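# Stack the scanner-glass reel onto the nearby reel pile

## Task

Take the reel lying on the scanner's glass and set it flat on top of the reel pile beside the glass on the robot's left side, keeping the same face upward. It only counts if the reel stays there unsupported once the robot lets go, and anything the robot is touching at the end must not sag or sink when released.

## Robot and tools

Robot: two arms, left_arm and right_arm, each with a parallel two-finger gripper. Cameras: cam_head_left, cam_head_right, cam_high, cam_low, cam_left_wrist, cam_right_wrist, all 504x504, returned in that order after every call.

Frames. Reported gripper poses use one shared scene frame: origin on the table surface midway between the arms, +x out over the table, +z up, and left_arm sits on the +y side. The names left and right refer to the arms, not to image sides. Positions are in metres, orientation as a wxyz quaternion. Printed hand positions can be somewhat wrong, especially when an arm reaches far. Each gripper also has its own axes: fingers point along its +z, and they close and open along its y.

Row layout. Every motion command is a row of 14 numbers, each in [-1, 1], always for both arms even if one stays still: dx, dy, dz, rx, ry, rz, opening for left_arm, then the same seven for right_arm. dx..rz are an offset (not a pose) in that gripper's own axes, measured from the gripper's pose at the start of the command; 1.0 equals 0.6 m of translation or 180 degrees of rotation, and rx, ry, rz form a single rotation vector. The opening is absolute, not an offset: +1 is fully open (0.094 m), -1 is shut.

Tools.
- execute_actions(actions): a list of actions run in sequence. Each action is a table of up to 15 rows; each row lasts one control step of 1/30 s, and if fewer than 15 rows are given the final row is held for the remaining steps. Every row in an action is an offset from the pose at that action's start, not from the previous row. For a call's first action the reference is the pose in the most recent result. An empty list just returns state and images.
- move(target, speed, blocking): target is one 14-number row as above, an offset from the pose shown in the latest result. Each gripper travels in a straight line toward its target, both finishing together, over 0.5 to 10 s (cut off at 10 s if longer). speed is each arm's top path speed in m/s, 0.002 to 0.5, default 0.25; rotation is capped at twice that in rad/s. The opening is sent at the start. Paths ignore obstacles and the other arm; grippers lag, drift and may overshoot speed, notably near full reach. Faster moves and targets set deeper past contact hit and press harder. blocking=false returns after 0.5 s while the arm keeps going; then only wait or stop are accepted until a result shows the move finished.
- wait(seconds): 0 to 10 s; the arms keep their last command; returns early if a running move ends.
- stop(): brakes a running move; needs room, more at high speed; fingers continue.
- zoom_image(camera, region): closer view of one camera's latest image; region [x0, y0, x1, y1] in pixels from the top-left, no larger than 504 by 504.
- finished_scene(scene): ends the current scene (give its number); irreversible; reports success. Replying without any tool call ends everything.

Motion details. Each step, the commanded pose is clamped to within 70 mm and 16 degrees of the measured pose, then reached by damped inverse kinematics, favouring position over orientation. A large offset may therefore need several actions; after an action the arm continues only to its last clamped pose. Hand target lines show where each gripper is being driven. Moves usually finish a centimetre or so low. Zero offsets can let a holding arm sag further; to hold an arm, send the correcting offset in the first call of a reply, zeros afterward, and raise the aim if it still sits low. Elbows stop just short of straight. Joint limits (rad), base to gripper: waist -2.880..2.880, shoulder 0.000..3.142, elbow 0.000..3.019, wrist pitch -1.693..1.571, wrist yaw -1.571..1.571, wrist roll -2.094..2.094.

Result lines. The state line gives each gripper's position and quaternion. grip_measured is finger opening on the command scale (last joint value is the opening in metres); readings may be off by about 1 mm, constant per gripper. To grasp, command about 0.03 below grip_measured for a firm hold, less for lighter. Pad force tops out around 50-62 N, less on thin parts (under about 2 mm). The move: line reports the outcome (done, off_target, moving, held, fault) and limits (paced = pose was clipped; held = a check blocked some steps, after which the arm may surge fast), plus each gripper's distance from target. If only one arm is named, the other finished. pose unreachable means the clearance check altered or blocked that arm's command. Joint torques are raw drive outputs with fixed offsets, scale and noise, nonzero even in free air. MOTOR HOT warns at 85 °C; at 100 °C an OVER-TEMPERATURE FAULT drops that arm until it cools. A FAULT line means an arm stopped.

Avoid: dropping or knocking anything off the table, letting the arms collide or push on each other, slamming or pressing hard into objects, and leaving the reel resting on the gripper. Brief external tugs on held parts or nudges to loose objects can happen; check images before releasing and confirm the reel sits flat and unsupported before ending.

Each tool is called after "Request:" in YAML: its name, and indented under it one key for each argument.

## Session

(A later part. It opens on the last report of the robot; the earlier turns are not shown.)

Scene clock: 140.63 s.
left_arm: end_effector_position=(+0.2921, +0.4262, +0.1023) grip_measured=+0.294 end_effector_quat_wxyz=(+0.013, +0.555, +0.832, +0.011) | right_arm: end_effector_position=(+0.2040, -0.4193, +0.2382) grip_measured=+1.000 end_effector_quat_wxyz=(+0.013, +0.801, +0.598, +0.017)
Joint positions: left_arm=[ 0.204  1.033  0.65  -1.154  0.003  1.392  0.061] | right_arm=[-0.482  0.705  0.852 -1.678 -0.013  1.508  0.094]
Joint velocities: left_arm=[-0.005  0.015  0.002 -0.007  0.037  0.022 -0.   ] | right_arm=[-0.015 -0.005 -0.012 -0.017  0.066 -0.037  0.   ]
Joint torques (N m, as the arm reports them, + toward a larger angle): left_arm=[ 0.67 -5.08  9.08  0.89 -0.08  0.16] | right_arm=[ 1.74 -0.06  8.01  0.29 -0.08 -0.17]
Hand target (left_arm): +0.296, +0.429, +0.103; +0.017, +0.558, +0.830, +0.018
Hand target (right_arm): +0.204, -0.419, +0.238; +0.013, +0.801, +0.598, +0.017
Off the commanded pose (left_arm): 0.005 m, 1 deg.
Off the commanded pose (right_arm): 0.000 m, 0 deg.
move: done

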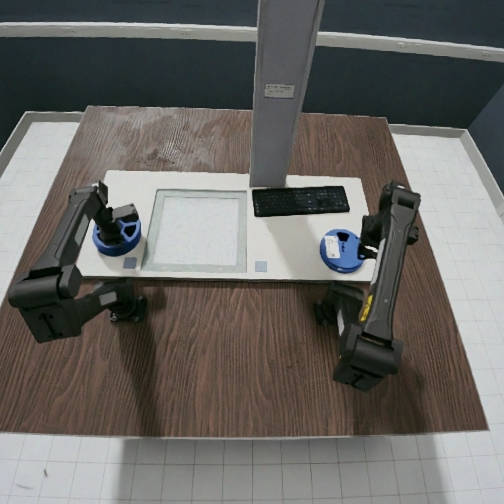

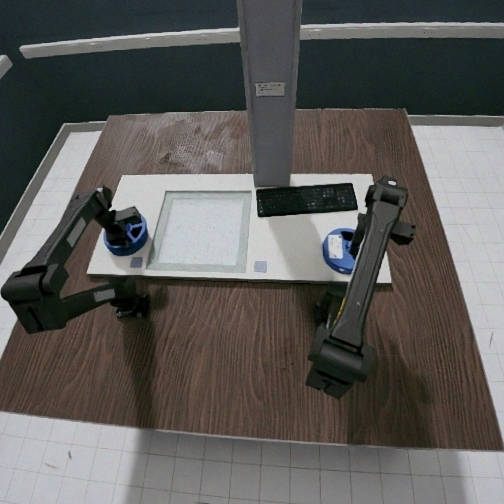

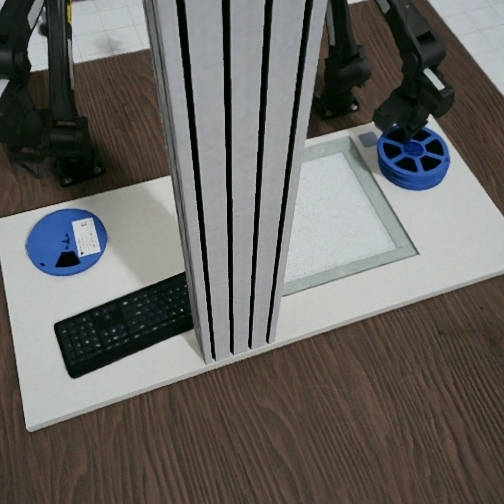

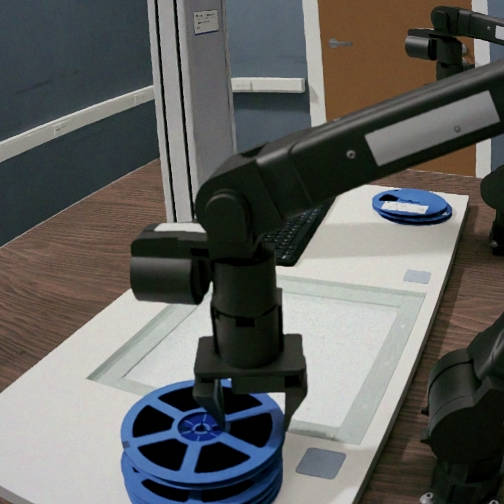

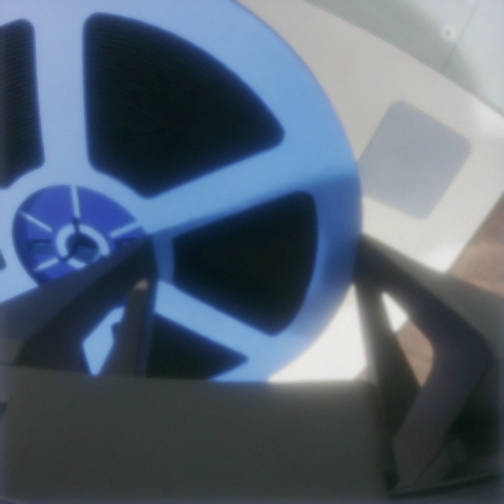

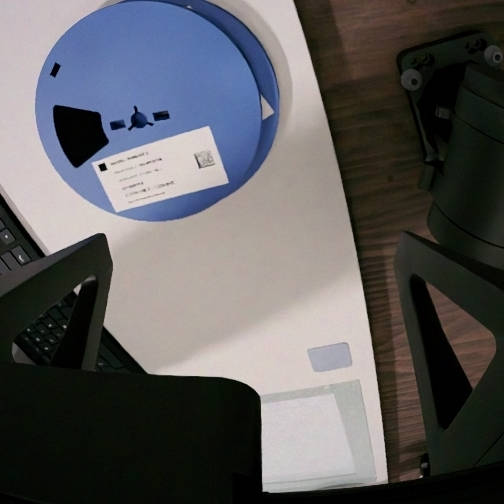

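Request:
move:
  target: [0.01,0.008,0.018,-0.008,0,0,0.2, 0,0,0,0,0,0,1]
  speed: 0.03

Request:
zoom_image:
  camera: "cam_high"
  region: [350, 90, 480, 210]

Request:
zoom_image:
  camera: "cam_low"
  region: [100, 370, 310, 504]

Scene clock: 145.87 s.
left_arm: end_effector_position=(+0.2910, +0.4306, +0.0917) grip_measured=+0.294 end_effector_quat_wxyz=(+0.016, +0.552, +0.833, +0.015) | right_arm: end_effector_position=(+0.2040, -0.4193, +0.2382) grip_measured=+1.000 end_effector_quat_wxyz=(+0.013, +0.801, +0.598, +0.017)
Joint positions: left_arm=[ 0.222  1.039  0.624 -1.112  0.002  1.404  0.061] | right_arm=[-0.482  0.705  0.852 -1.678 -0.013  1.508  0.094]
Joint velocities: left_arm=[-0.015  0.005 -0.002  0.002 -0.037  0.022 -0.   ] | right_arm=[-0.005 -0.005 -0.027 -0.007 -0.066 -0.022  0.   ]
Joint torques (N m, as the arm reports them, + toward a larger angle): left_arm=[ 0.87 -5.54  8.96  0.84 -0.1   0.14] | right_arm=[ 1.8   0.04  7.99  0.3  -0.08 -0.17]
Hand target (left_arm): +0.294, +0.434, +0.092; +0.019, +0.555, +0.832, +0.022
Hand target (right_arm): +0.204, -0.419, +0.238; +0.013, +0.801, +0.598, +0.017
Off the commanded pose (left_arm): 0.005 m, 1 deg.
Off the commanded pose (right_arm): 0.000 m, 0 deg.
move: done

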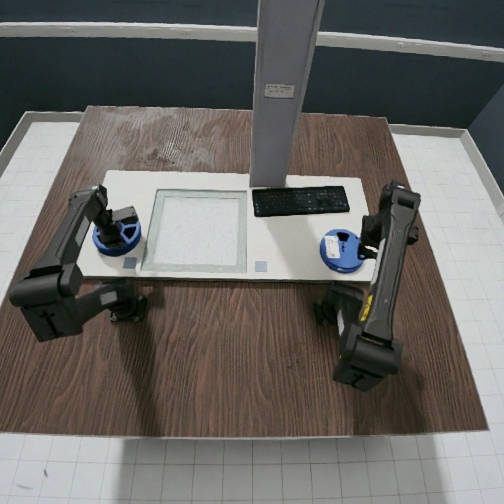

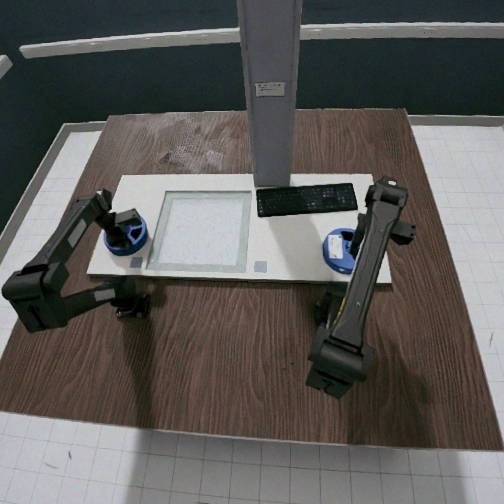

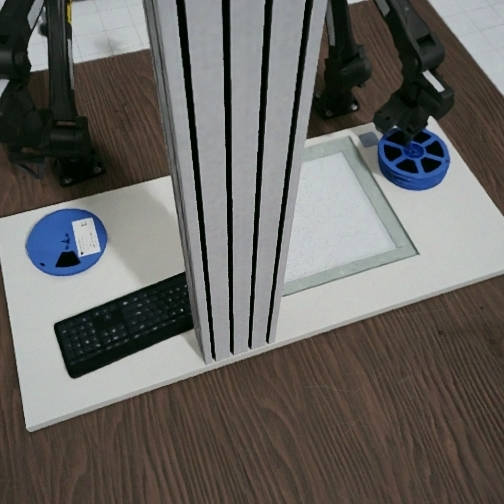

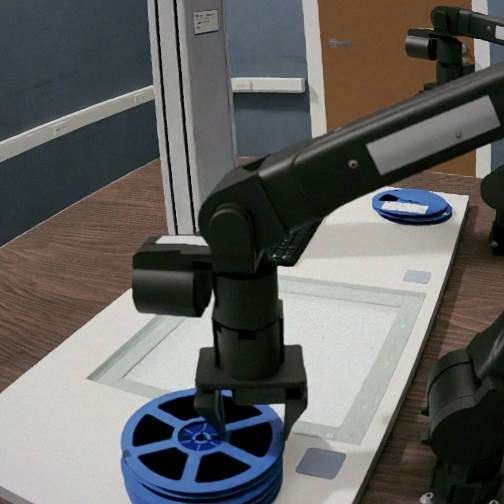

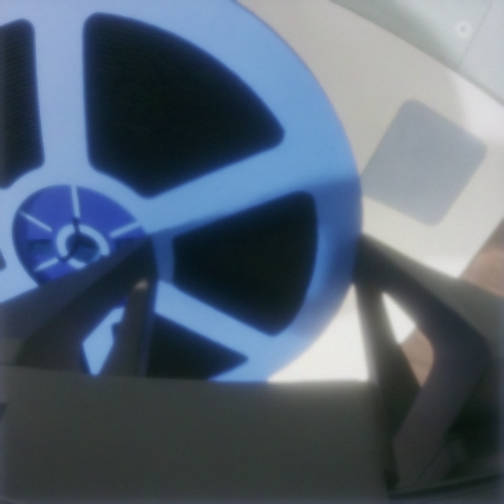

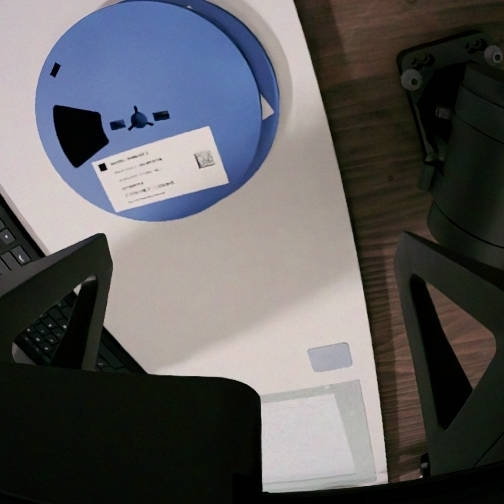

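Region (350, 90, 480, 210) of cam_high's 504x504 image, scaled by 3.877, with more detail than that image has; it fills the top 465 rows of this view, and the rest is white.

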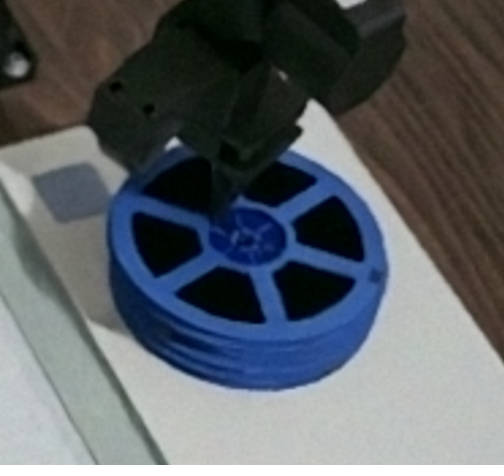

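Region (100, 370, 310, 504) of cam_low's 504x504 image, scaled by 2.400, with more detail than that image has; it fills the top 322 rows of this view, and the rest is white.

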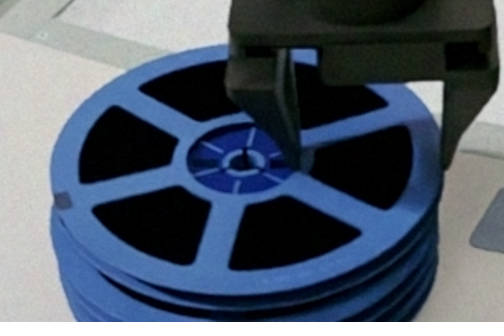

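Request:
move:
  target: [0.006,0.013,0.022,-0.005,0,0,0.2, 0,0,0,0,0,0,1]
  speed: 0.02

Request:
zoom_image:
  camera: "cam_high"
  region: [350, 90, 480, 210]

Request:
zoom_image:
  camera: "cam_low"
  region: [100, 370, 310, 504]

Scene clock: 150.63 s.
left_arm: end_effector_position=(+0.2934, +0.4334, +0.0812) grip_measured=+0.293 end_effector_quat_wxyz=(+0.016, +0.549, +0.835, +0.015) | right_arm: end_effector_position=(+0.2040, -0.4193, +0.2382) grip_measured=+1.000 end_effector_quat_wxyz=(+0.013, +0.801, +0.598, +0.017)
Joint positions: left_arm=[ 0.231  1.065  0.61  -1.072  0.002  1.405  0.061] | right_arm=[-0.482  0.705  0.852 -1.678 -0.013  1.508  0.094]
Joint velocities: left_arm=[ 0.005 -0.015 -0.002 -0.012  0.051  0.022  0.001] | right_arm=[-0.015  0.005  0.007 -0.002  0.007  0.037  0.   ]
Joint torques (N m, as the arm reports them, + toward a larger angle): left_arm=[ 0.95 -4.91  8.47  1.2  -0.03  0.18] | right_arm=[ 1.71 -0.07  8.01  0.28 -0.08 -0.16]
Hand target (left_arm): +0.297, +0.437, +0.079; +0.020, +0.552, +0.833, +0.022
Hand target (right_arm): +0.204, -0.419, +0.238; +0.013, +0.801, +0.598, +0.017
Off the commanded pose (left_arm): 0.006 m, 1 deg.
Off the commanded pose (right_arm): 0.000 m, 0 deg.
move: done

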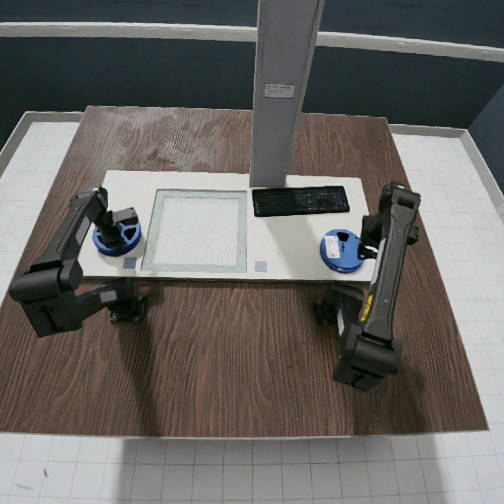

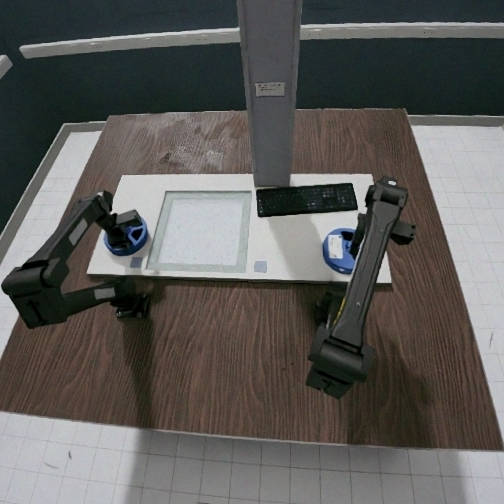

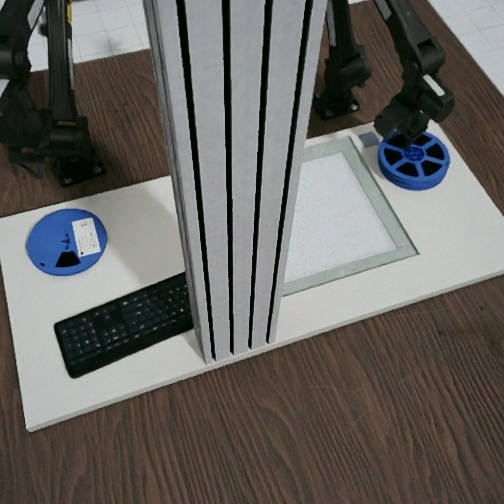

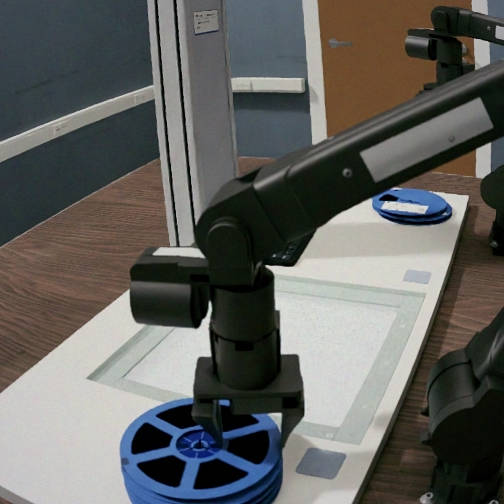

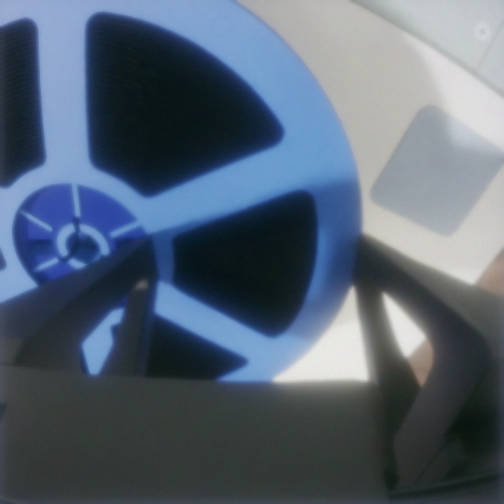

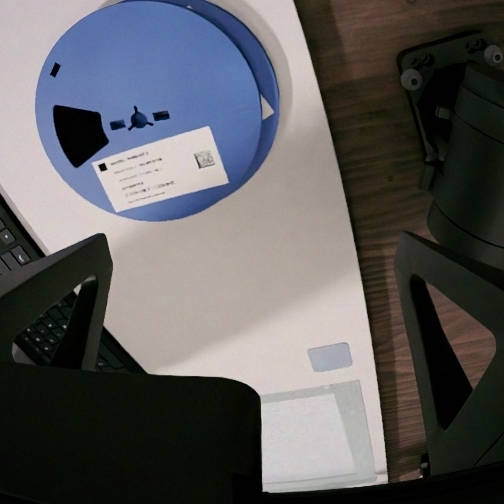

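Region (350, 90, 480, 210) of cam_high's 504x504 image, scaled by 3.877, with more detail than that image has; it fills the top 465 rows of this view, and the rest is white.

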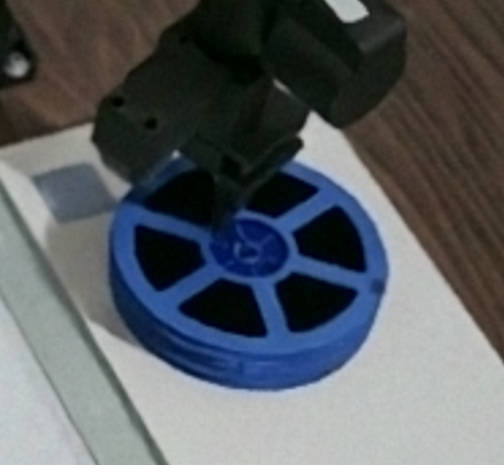

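Region (100, 370, 310, 504) of cam_low's 504x504 image, scaled by 2.400, with more detail than that image has; it fills the top 322 rows of this view, and the rest is white.

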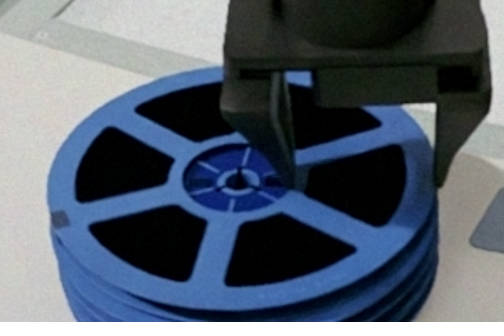

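Request:
execute_actions:
  actions:
    - [[0,0,0,0,0,0,0.5,0,0,0,0,0,0,1]]

Request:
move:
  target: [0,0.01,-0.12,0,0,0,0.5, 0,0,0,0,0,0,1]
  speed: 0.06

Request:
zoom_image:
  camera: "cam_high"
  region: [350, 90, 480, 210]

Request:
zoom_image:
  camera: "cam_low"
  region: [100, 370, 310, 504]

Scene clock: 155.33 s.
left_arm: end_effector_position=(+0.2934, +0.4334, +0.0812) grip_measured=+0.498 end_effector_quat_wxyz=(+0.016, +0.549, +0.835, +0.015) | right_arm: end_effector_position=(+0.2040, -0.4193, +0.2382) grip_measured=+1.000 end_effector_quat_wxyz=(+0.013, +0.801, +0.598, +0.017)
Joint positions: left_arm=[ 0.231  1.065  0.61  -1.072  0.003  1.405  0.07 ] | right_arm=[-0.482  0.705  0.852 -1.678 -0.013  1.508  0.094]
Joint velocities: left_arm=[-0.015 -0.005  0.002 -0.007 -0.125 -0.007 -0.001] | right_arm=[-0.005 -0.005 -0.007 -0.017 -0.007  0.007  0.   ]
Joint torques (N m, as the arm reports them, + toward a larger angle): left_arm=[ 0.52 -5.43  8.85  0.3   0.05  0.04] | right_arm=[ 1.82 -0.07  8.02  0.31 -0.08 -0.16]
Hand target (left_arm): +0.293, +0.433, +0.081; +0.016, +0.549, +0.835, +0.015
Hand target (right_arm): +0.204, -0.419, +0.238; +0.013, +0.801, +0.598, +0.017
Off the commanded pose (left_arm): 0.000 m, 0 deg.
Off the commanded pose (right_arm): 0.000 m, 0 deg.

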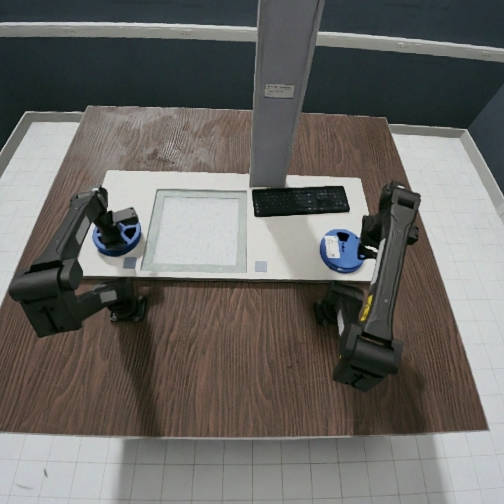

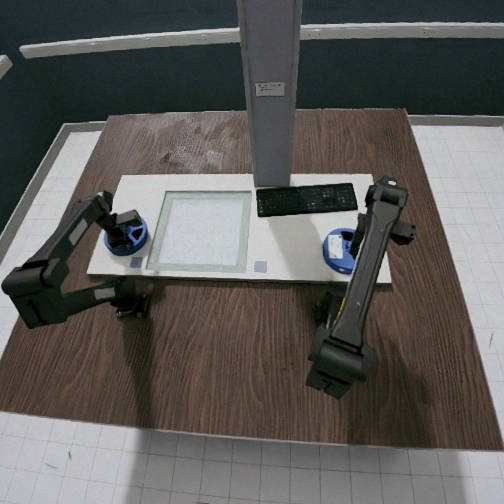

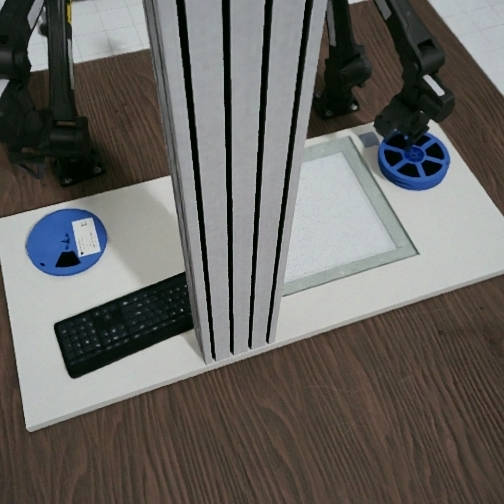

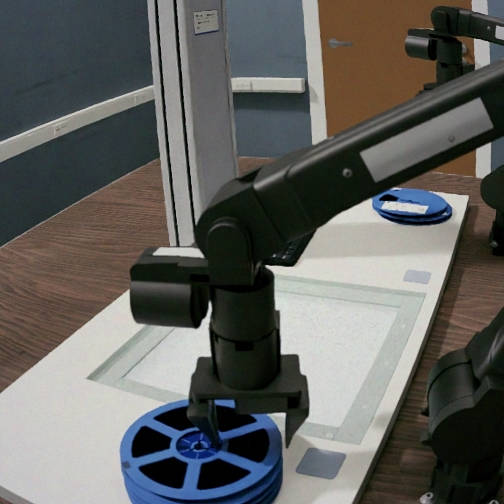

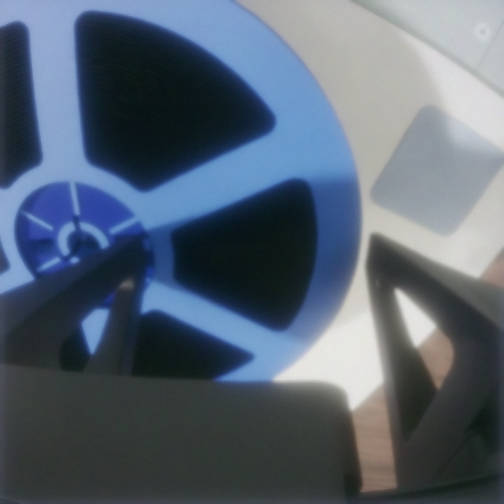

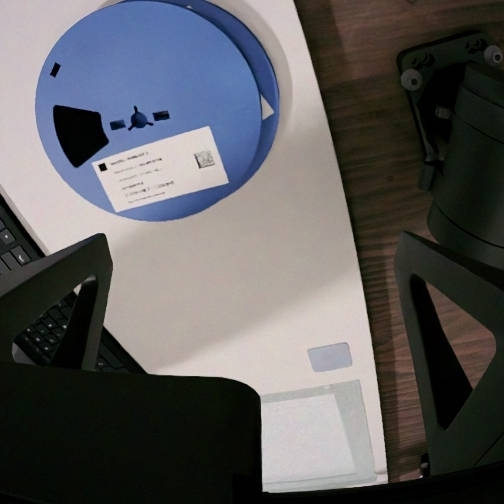

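Scene clock: 156.87 s.
left_arm: end_effector_position=(+0.2798, +0.4300, +0.1303) grip_measured=+0.498 end_effector_quat_wxyz=(-0.002, +0.549, +0.836, -0.004) | right_arm: end_effector_position=(+0.2040, -0.4193, +0.2382) grip_measured=+1.000 end_effector_quat_wxyz=(+0.013, +0.801, +0.598, +0.017)
Joint positions: left_arm=[ 0.231  0.999  0.708 -1.289  0.003  1.405  0.07 ] | right_arm=[-0.482  0.705  0.852 -1.678 -0.013  1.508  0.094]
Joint velocities: left_arm=[-0.015  0.005 -0.002 -0.012 -0.022  0.037  0.   ] | right_arm=[ 0.005 -0.005 -0.002 -0.022 -0.037  0.022  0.   ]
Joint torques (N m, as the arm reports them, + toward a larger angle): left_arm=[ 0.97 -5.92 14.15 -0.3   0.05  0.11] | right_arm=[ 1.8  -0.07  8.    0.29 -0.08 -0.16]
Hand target (left_arm): +0.296, +0.436, +0.153; +0.016, +0.549, +0.835, +0.015
Hand target (right_arm): +0.204, -0.419, +0.238; +0.013, +0.801, +0.598, +0.017
Off the commanded pose (left_arm): 0.029 m, 3 deg.
Off the commanded pose (right_arm): 0.000 m, 0 deg.
move: off_target (left_arm)

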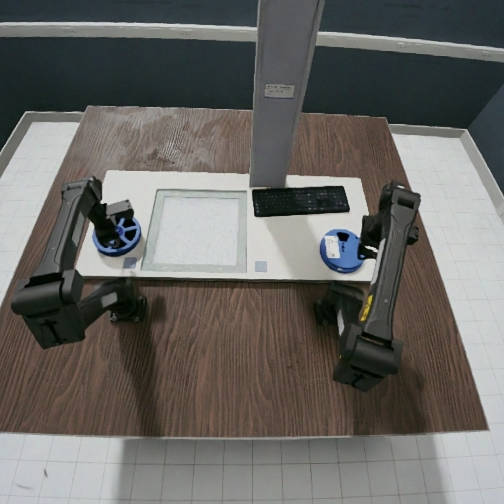

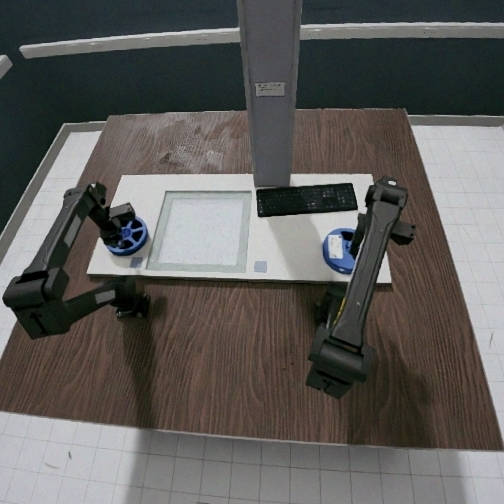

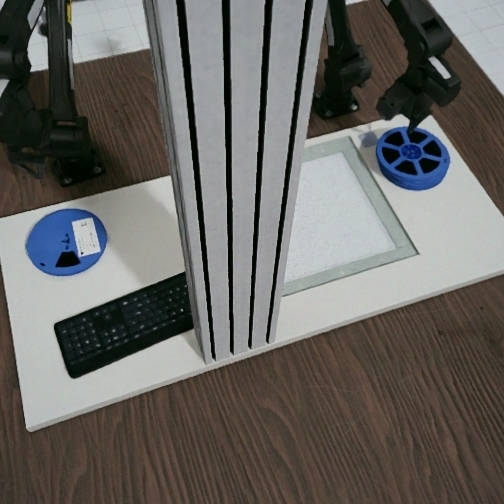

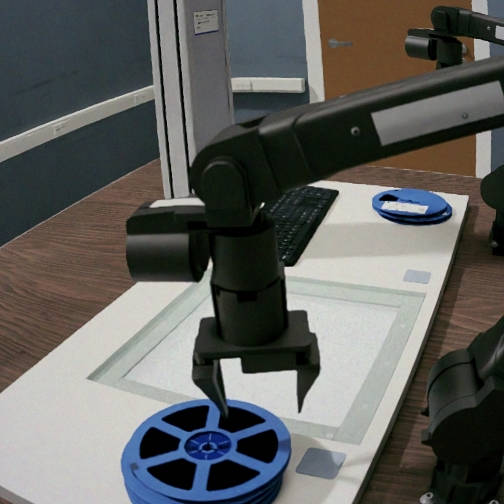

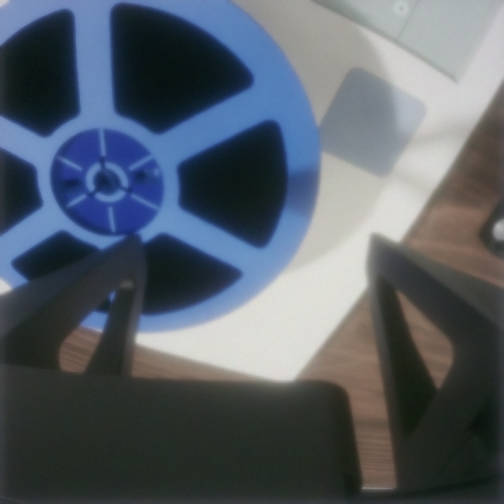

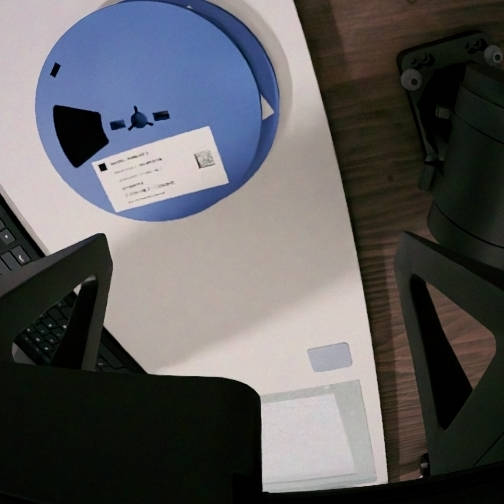

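Region (350, 90, 480, 210) of cam_high's 504x504 image, scaled by 3.877, with more detail than that image has; it fills the top 465 rows of this view, and the rest is white.

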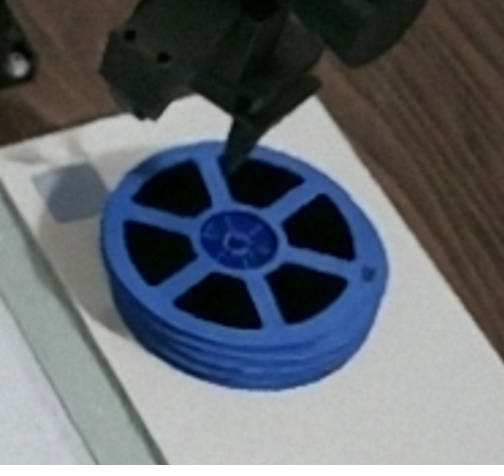

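Region (100, 370, 310, 504) of cam_low's 504x504 image, scaled by 2.400, with more detail than that image has; it fills the top 322 rows of this view, and the rest is white.

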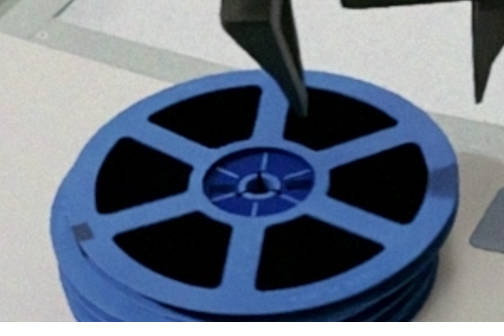

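Request:
move:
  target: [-0.004,-0.01,0.066,-0.047,0,0,0.04, 0,0,0,0,0,0,1]
  speed: 0.05

Request:
zoom_image:
  camera: "cam_low"
  region: [100, 370, 310, 504]

Scene clock: 176.50 s.
left_arm: end_effector_position=(+0.2722, +0.4252, +0.0914) grip_measured=+0.042 end_effector_quat_wxyz=(+0.033, +0.550, +0.833, +0.050) | right_arm: end_effector_position=(+0.2040, -0.4193, +0.2382) grip_measured=+1.000 end_effector_quat_wxyz=(+0.013, +0.801, +0.598, +0.017)
Joint positions: left_arm=[ 0.199  0.911  0.547 -1.089 -0.023  1.38   0.049] | right_arm=[-0.482  0.705  0.852 -1.678 -0.013  1.508  0.094]
Joint velocities: left_arm=[-0.005 -0.005 -0.012  0.012  0.051  0.022 -0.   ] | right_arm=[-0.024  0.005 -0.007 -0.022 -0.022 -0.007  0.   ]
Joint torques (N m, as the arm reports them, + toward a larger angle): left_arm=[-0.49 -4.5   8.75  1.02 -0.11 -0.07] | right_arm=[ 1.72 -0.07  8.01  0.31 -0.08 -0.16]
Hand target (left_arm): +0.275, +0.425, +0.092; +0.039, +0.548, +0.834, +0.057
Hand target (right_arm): +0.204, -0.419, +0.238; +0.013, +0.801, +0.598, +0.017
Off the commanded pose (left_arm): 0.003 m, 1 deg.
Off the commanded pose (right_arm): 0.000 m, 0 deg.
move: done

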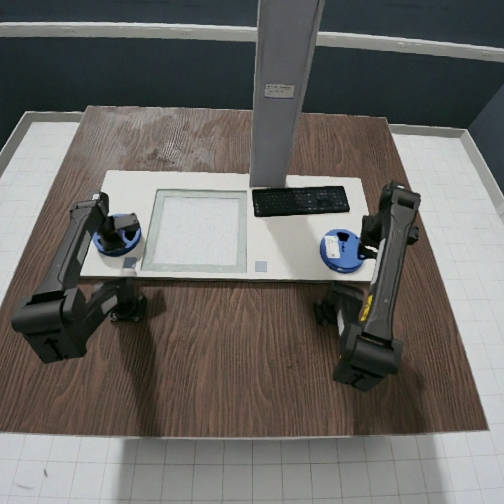

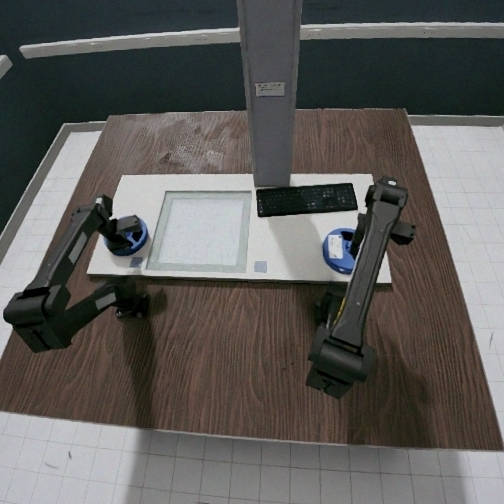

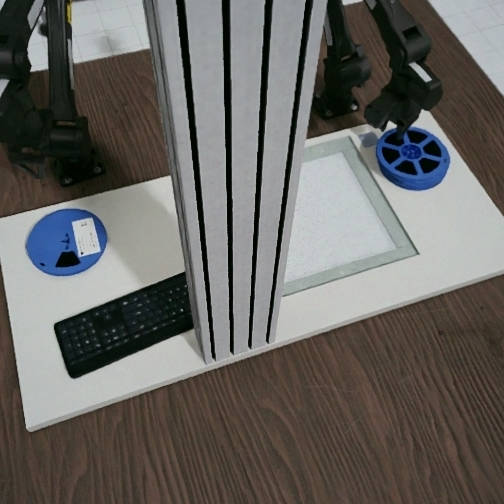

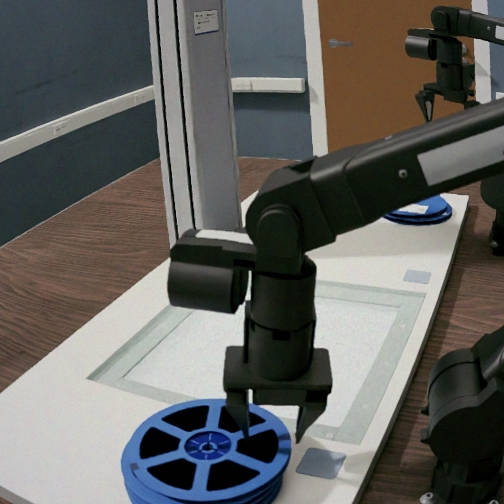

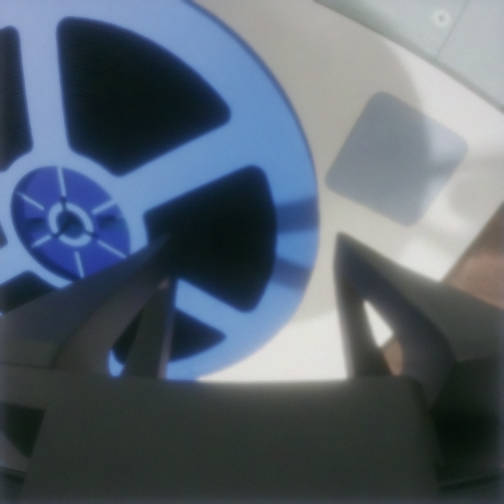

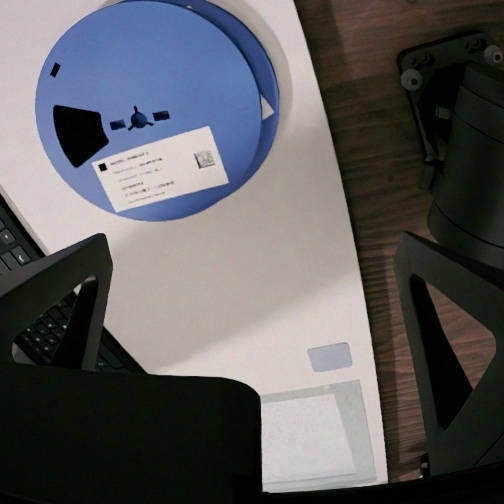

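Region (100, 370, 310, 504) of cam_low's 504x504 image, scaled by 2.400, with more detail than that image has; it fills the top 322 rows of this view, and the rest is white.

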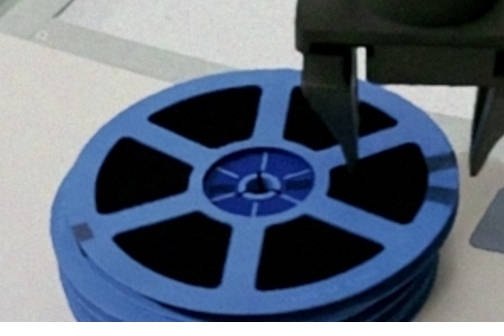

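Request:
move:
  target: [-0.012,0.003,0.015,-0.005,0,0,0.04, 0,0,0,0,0,0,1]
  speed: 0.02

Request:
zoom_image:
  camera: "cam_low"
  region: [100, 370, 310, 504]

Scene clock: 181.53 s.
left_arm: end_effector_position=(+0.2763, +0.4202, +0.0854) grip_measured=+0.042 end_effector_quat_wxyz=(+0.037, +0.553, +0.830, +0.055) | right_arm: end_effector_position=(+0.2040, -0.4193, +0.2382) grip_measured=+1.000 end_effector_quat_wxyz=(+0.013, +0.801, +0.598, +0.017)
Joint positions: left_arm=[ 0.172  0.92   0.534 -1.055 -0.027  1.36   0.049] | right_arm=[-0.482  0.705  0.852 -1.678 -0.013  1.508  0.094]
Joint velocities: left_arm=[-0.005  0.005 -0.007 -0.012 -0.037  0.007 -0.   ] | right_arm=[ 0.005  0.005  0.002 -0.007  0.022 -0.007  0.   ]
Joint torques (N m, as the arm reports them, + toward a larger angle): left_arm=[-0.58 -3.39  8.72  1.02 -0.12 -0.05] | right_arm=[ 1.78 -0.06  7.99  0.3  -0.07 -0.16]
Hand target (left_arm): +0.278, +0.419, +0.083; +0.038, +0.550, +0.832, +0.057
Hand target (right_arm): +0.204, -0.419, +0.238; +0.013, +0.801, +0.598, +0.017
Off the commanded pose (left_arm): 0.003 m, 0 deg.
Off the commanded pose (right_arm): 0.000 m, 0 deg.
move: done

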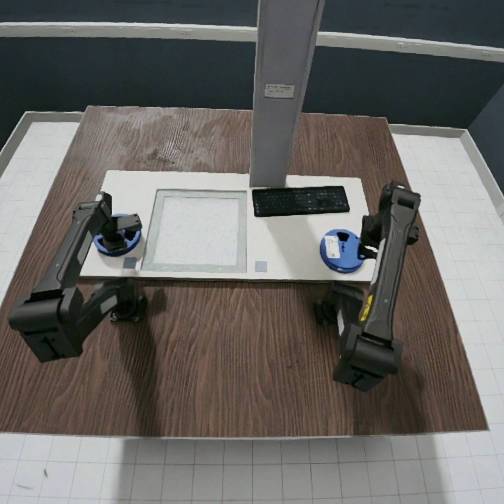

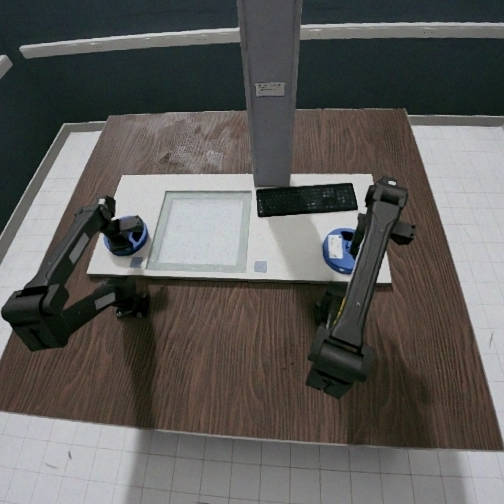

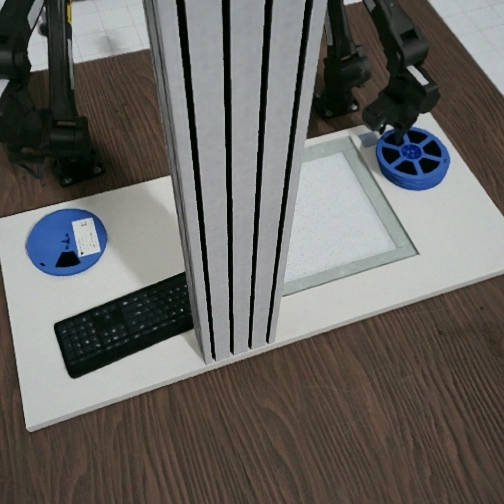

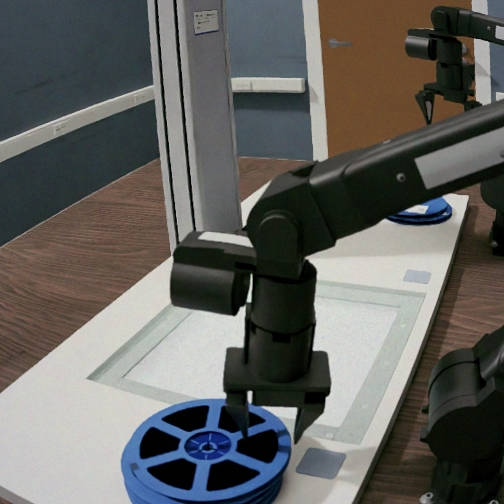

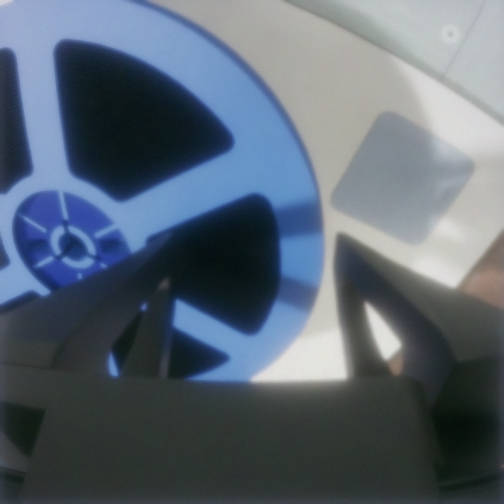

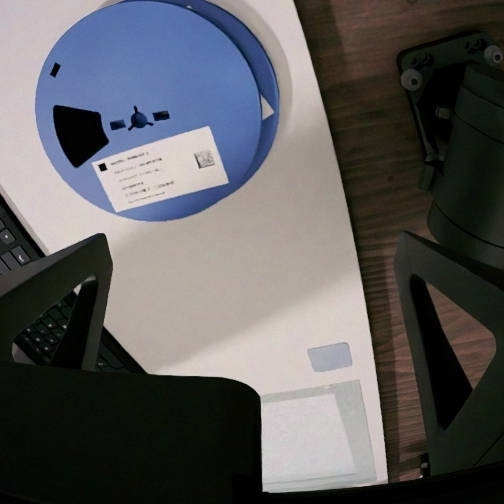

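Region (100, 370, 310, 504) of cam_low's 504x504 image, scaled by 2.400, with more detail than that image has; it fills the top 322 rows of this view, and the rest is white.

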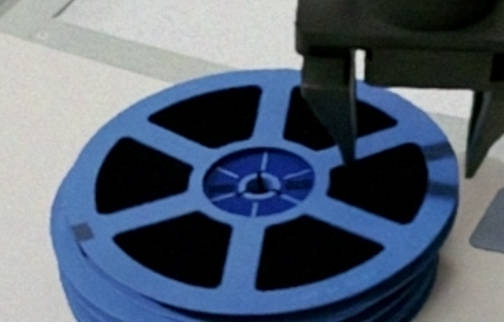

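Request:
execute_actions:
  actions:
    - [[0,0,0.008,0,0,0,-0.08,0,0,0,0,0,0,1]]
    - [[0,0,0.004,0,0,0,-0.12,0,0,0,0,0,0,1],[0,0,0.004,0,0,0,-0.14,0,0,0,0,0,0,1],[0,0,0.004,0,0,0,-0.16,0,0,0,0,0,0,1],[0,0,0.004,0,0,0,-0.18,0,0,0,0,0,0,1],[0,0,0.004,0,0,0,-0.20,0,0,0,0,0,0,1],[0,0,0.004,0,0,0,-0.22,0,0,0,0,0,0,1],[0,0,0.004,0,0,0,-0.24,0,0,0,0,0,0,1],[0,0,0.004,0,0,0,-0.26,0,0,0,0,0,0,1],[0,0,0.004,0,0,0,-0.28,0,0,0,0,0,0,1],[0,0,0.004,0,0,0,-0.30,0,0,0,0,0,0,1],[0,0,0.004,0,0,0,-0.32,0,0,0,0,0,0,1],[0,0,0.004,0,0,0,-0.34,0,0,0,0,0,0,1],[0,0,0.004,0,0,0,-0.36,0,0,0,0,0,0,1],[0,0,0.004,0,0,0,-0.38,0,0,0,0,0,0,1],[0,0,0.004,0,0,0,-0.40,0,0,0,0,0,0,1]]
    - [[0,0,0,0,0,0,-0.42,0,0,0,0,0,0,1],[0,0,0,0,0,0,-0.44,0,0,0,0,0,0,1],[0,0,0,0,0,0,-0.46,0,0,0,0,0,0,1],[0,0,0,0,0,0,-0.48,0,0,0,0,0,0,1],[0,0,0,0,0,0,-0.5,0,0,0,0,0,0,1]]

Request:
zoom_image:
  camera: "cam_low"
  region: [100, 370, 310, 504]

Request:
zoom_image:
  camera: "cam_high"
  region: [350, 90, 480, 210]

Scene clock: 193.20 s.
left_arm: end_effector_position=(+0.2755, +0.4201, +0.0835) grip_measured=-0.498 end_effector_quat_wxyz=(+0.036, +0.552, +0.831, +0.054) | right_arm: end_effector_position=(+0.2040, -0.4193, +0.2382) grip_measured=+1.000 end_effector_quat_wxyz=(+0.013, +0.801, +0.598, +0.017)
Joint positions: left_arm=[ 0.172  0.923  0.53  -1.052 -0.027  1.358  0.024] | right_arm=[-0.482  0.705  0.852 -1.678 -0.013  1.508  0.094]
Joint velocities: left_arm=[-0.015 -0.005 -0.002  0.007 -0.051 -0.007 -0.001] | right_arm=[-0.005  0.005 -0.017 -0.007 -0.066 -0.081  0.   ]
Joint torques (N m, as the arm reports them, + toward a larger angle): left_arm=[ 0.21 -3.93  9.18  0.4   0.03  0.04] | right_arm=[ 1.7  -0.1   7.99  0.32 -0.08 -0.16]
Hand target (left_arm): +0.275, +0.420, +0.083; +0.036, +0.552, +0.831, +0.054
Hand target (right_arm): +0.204, -0.419, +0.238; +0.013, +0.801, +0.598, +0.017
Off the commanded pose (left_arm): 0.000 m, 0 deg.
Off the commanded pose (right_arm): 0.000 m, 0 deg.

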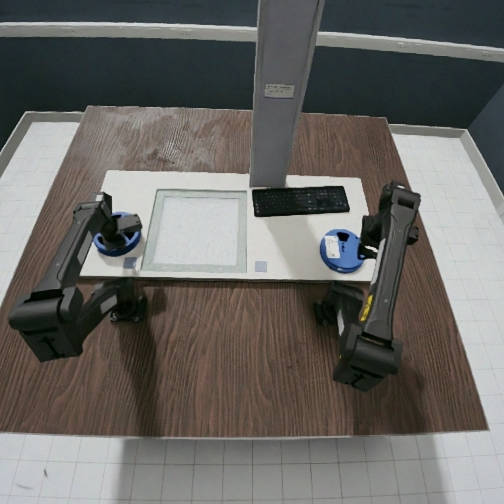

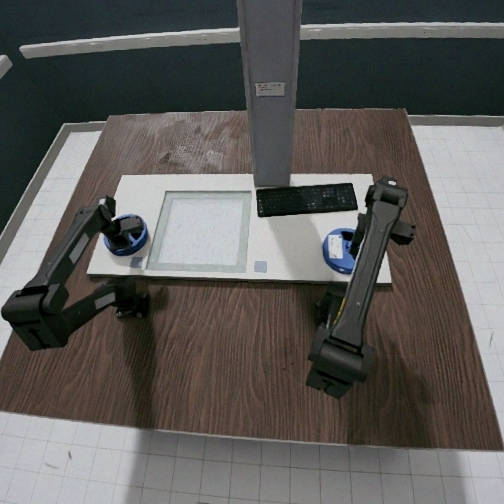

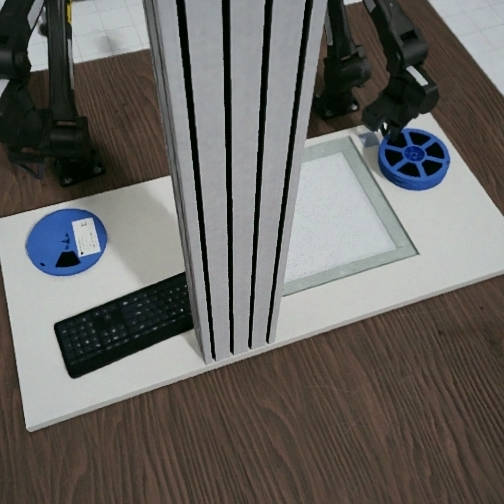

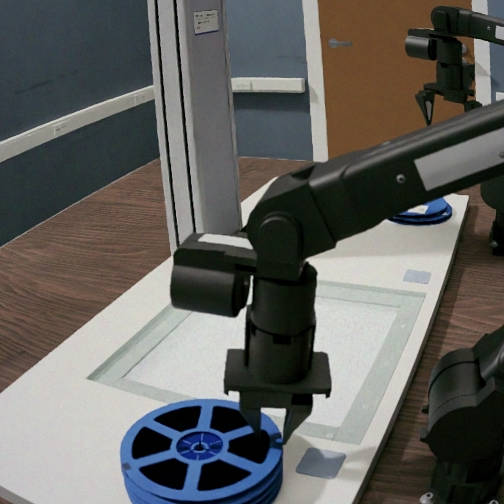

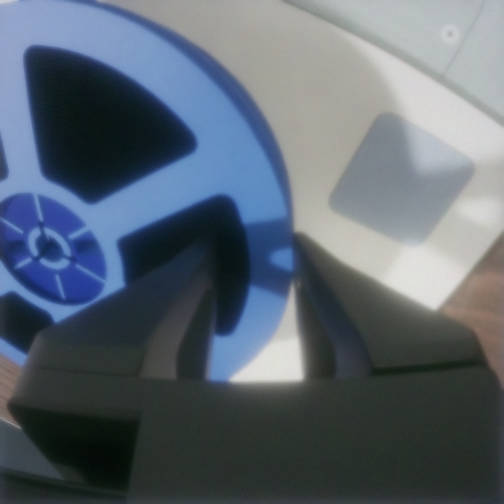

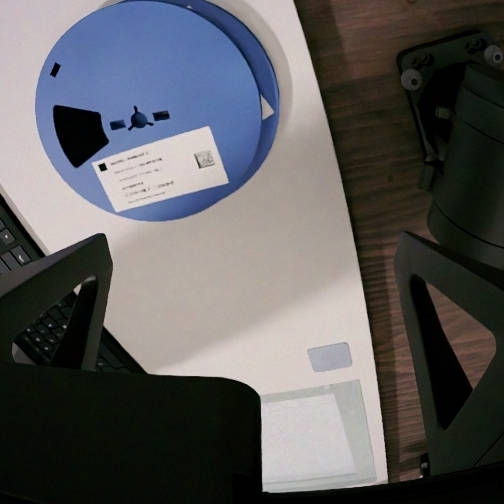

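Region (100, 370, 310, 504) of cam_low's 504x504 image, scaled by 2.400, with more detail than that image has; it fills the top 322 rows of this view, and the rest is white.

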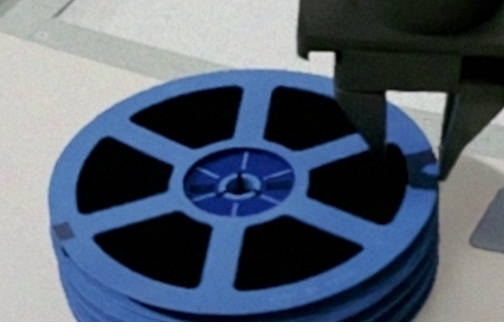

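Region (350, 90, 480, 210) of cam_high's 504x504 image, scaled by 3.877, with more detail than that image has; it fills the top 465 rows of this view, and the rest is white.

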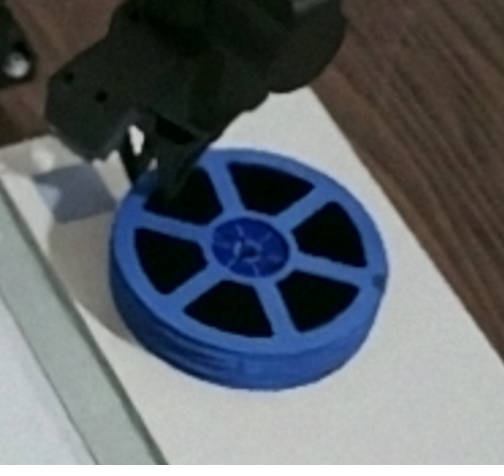

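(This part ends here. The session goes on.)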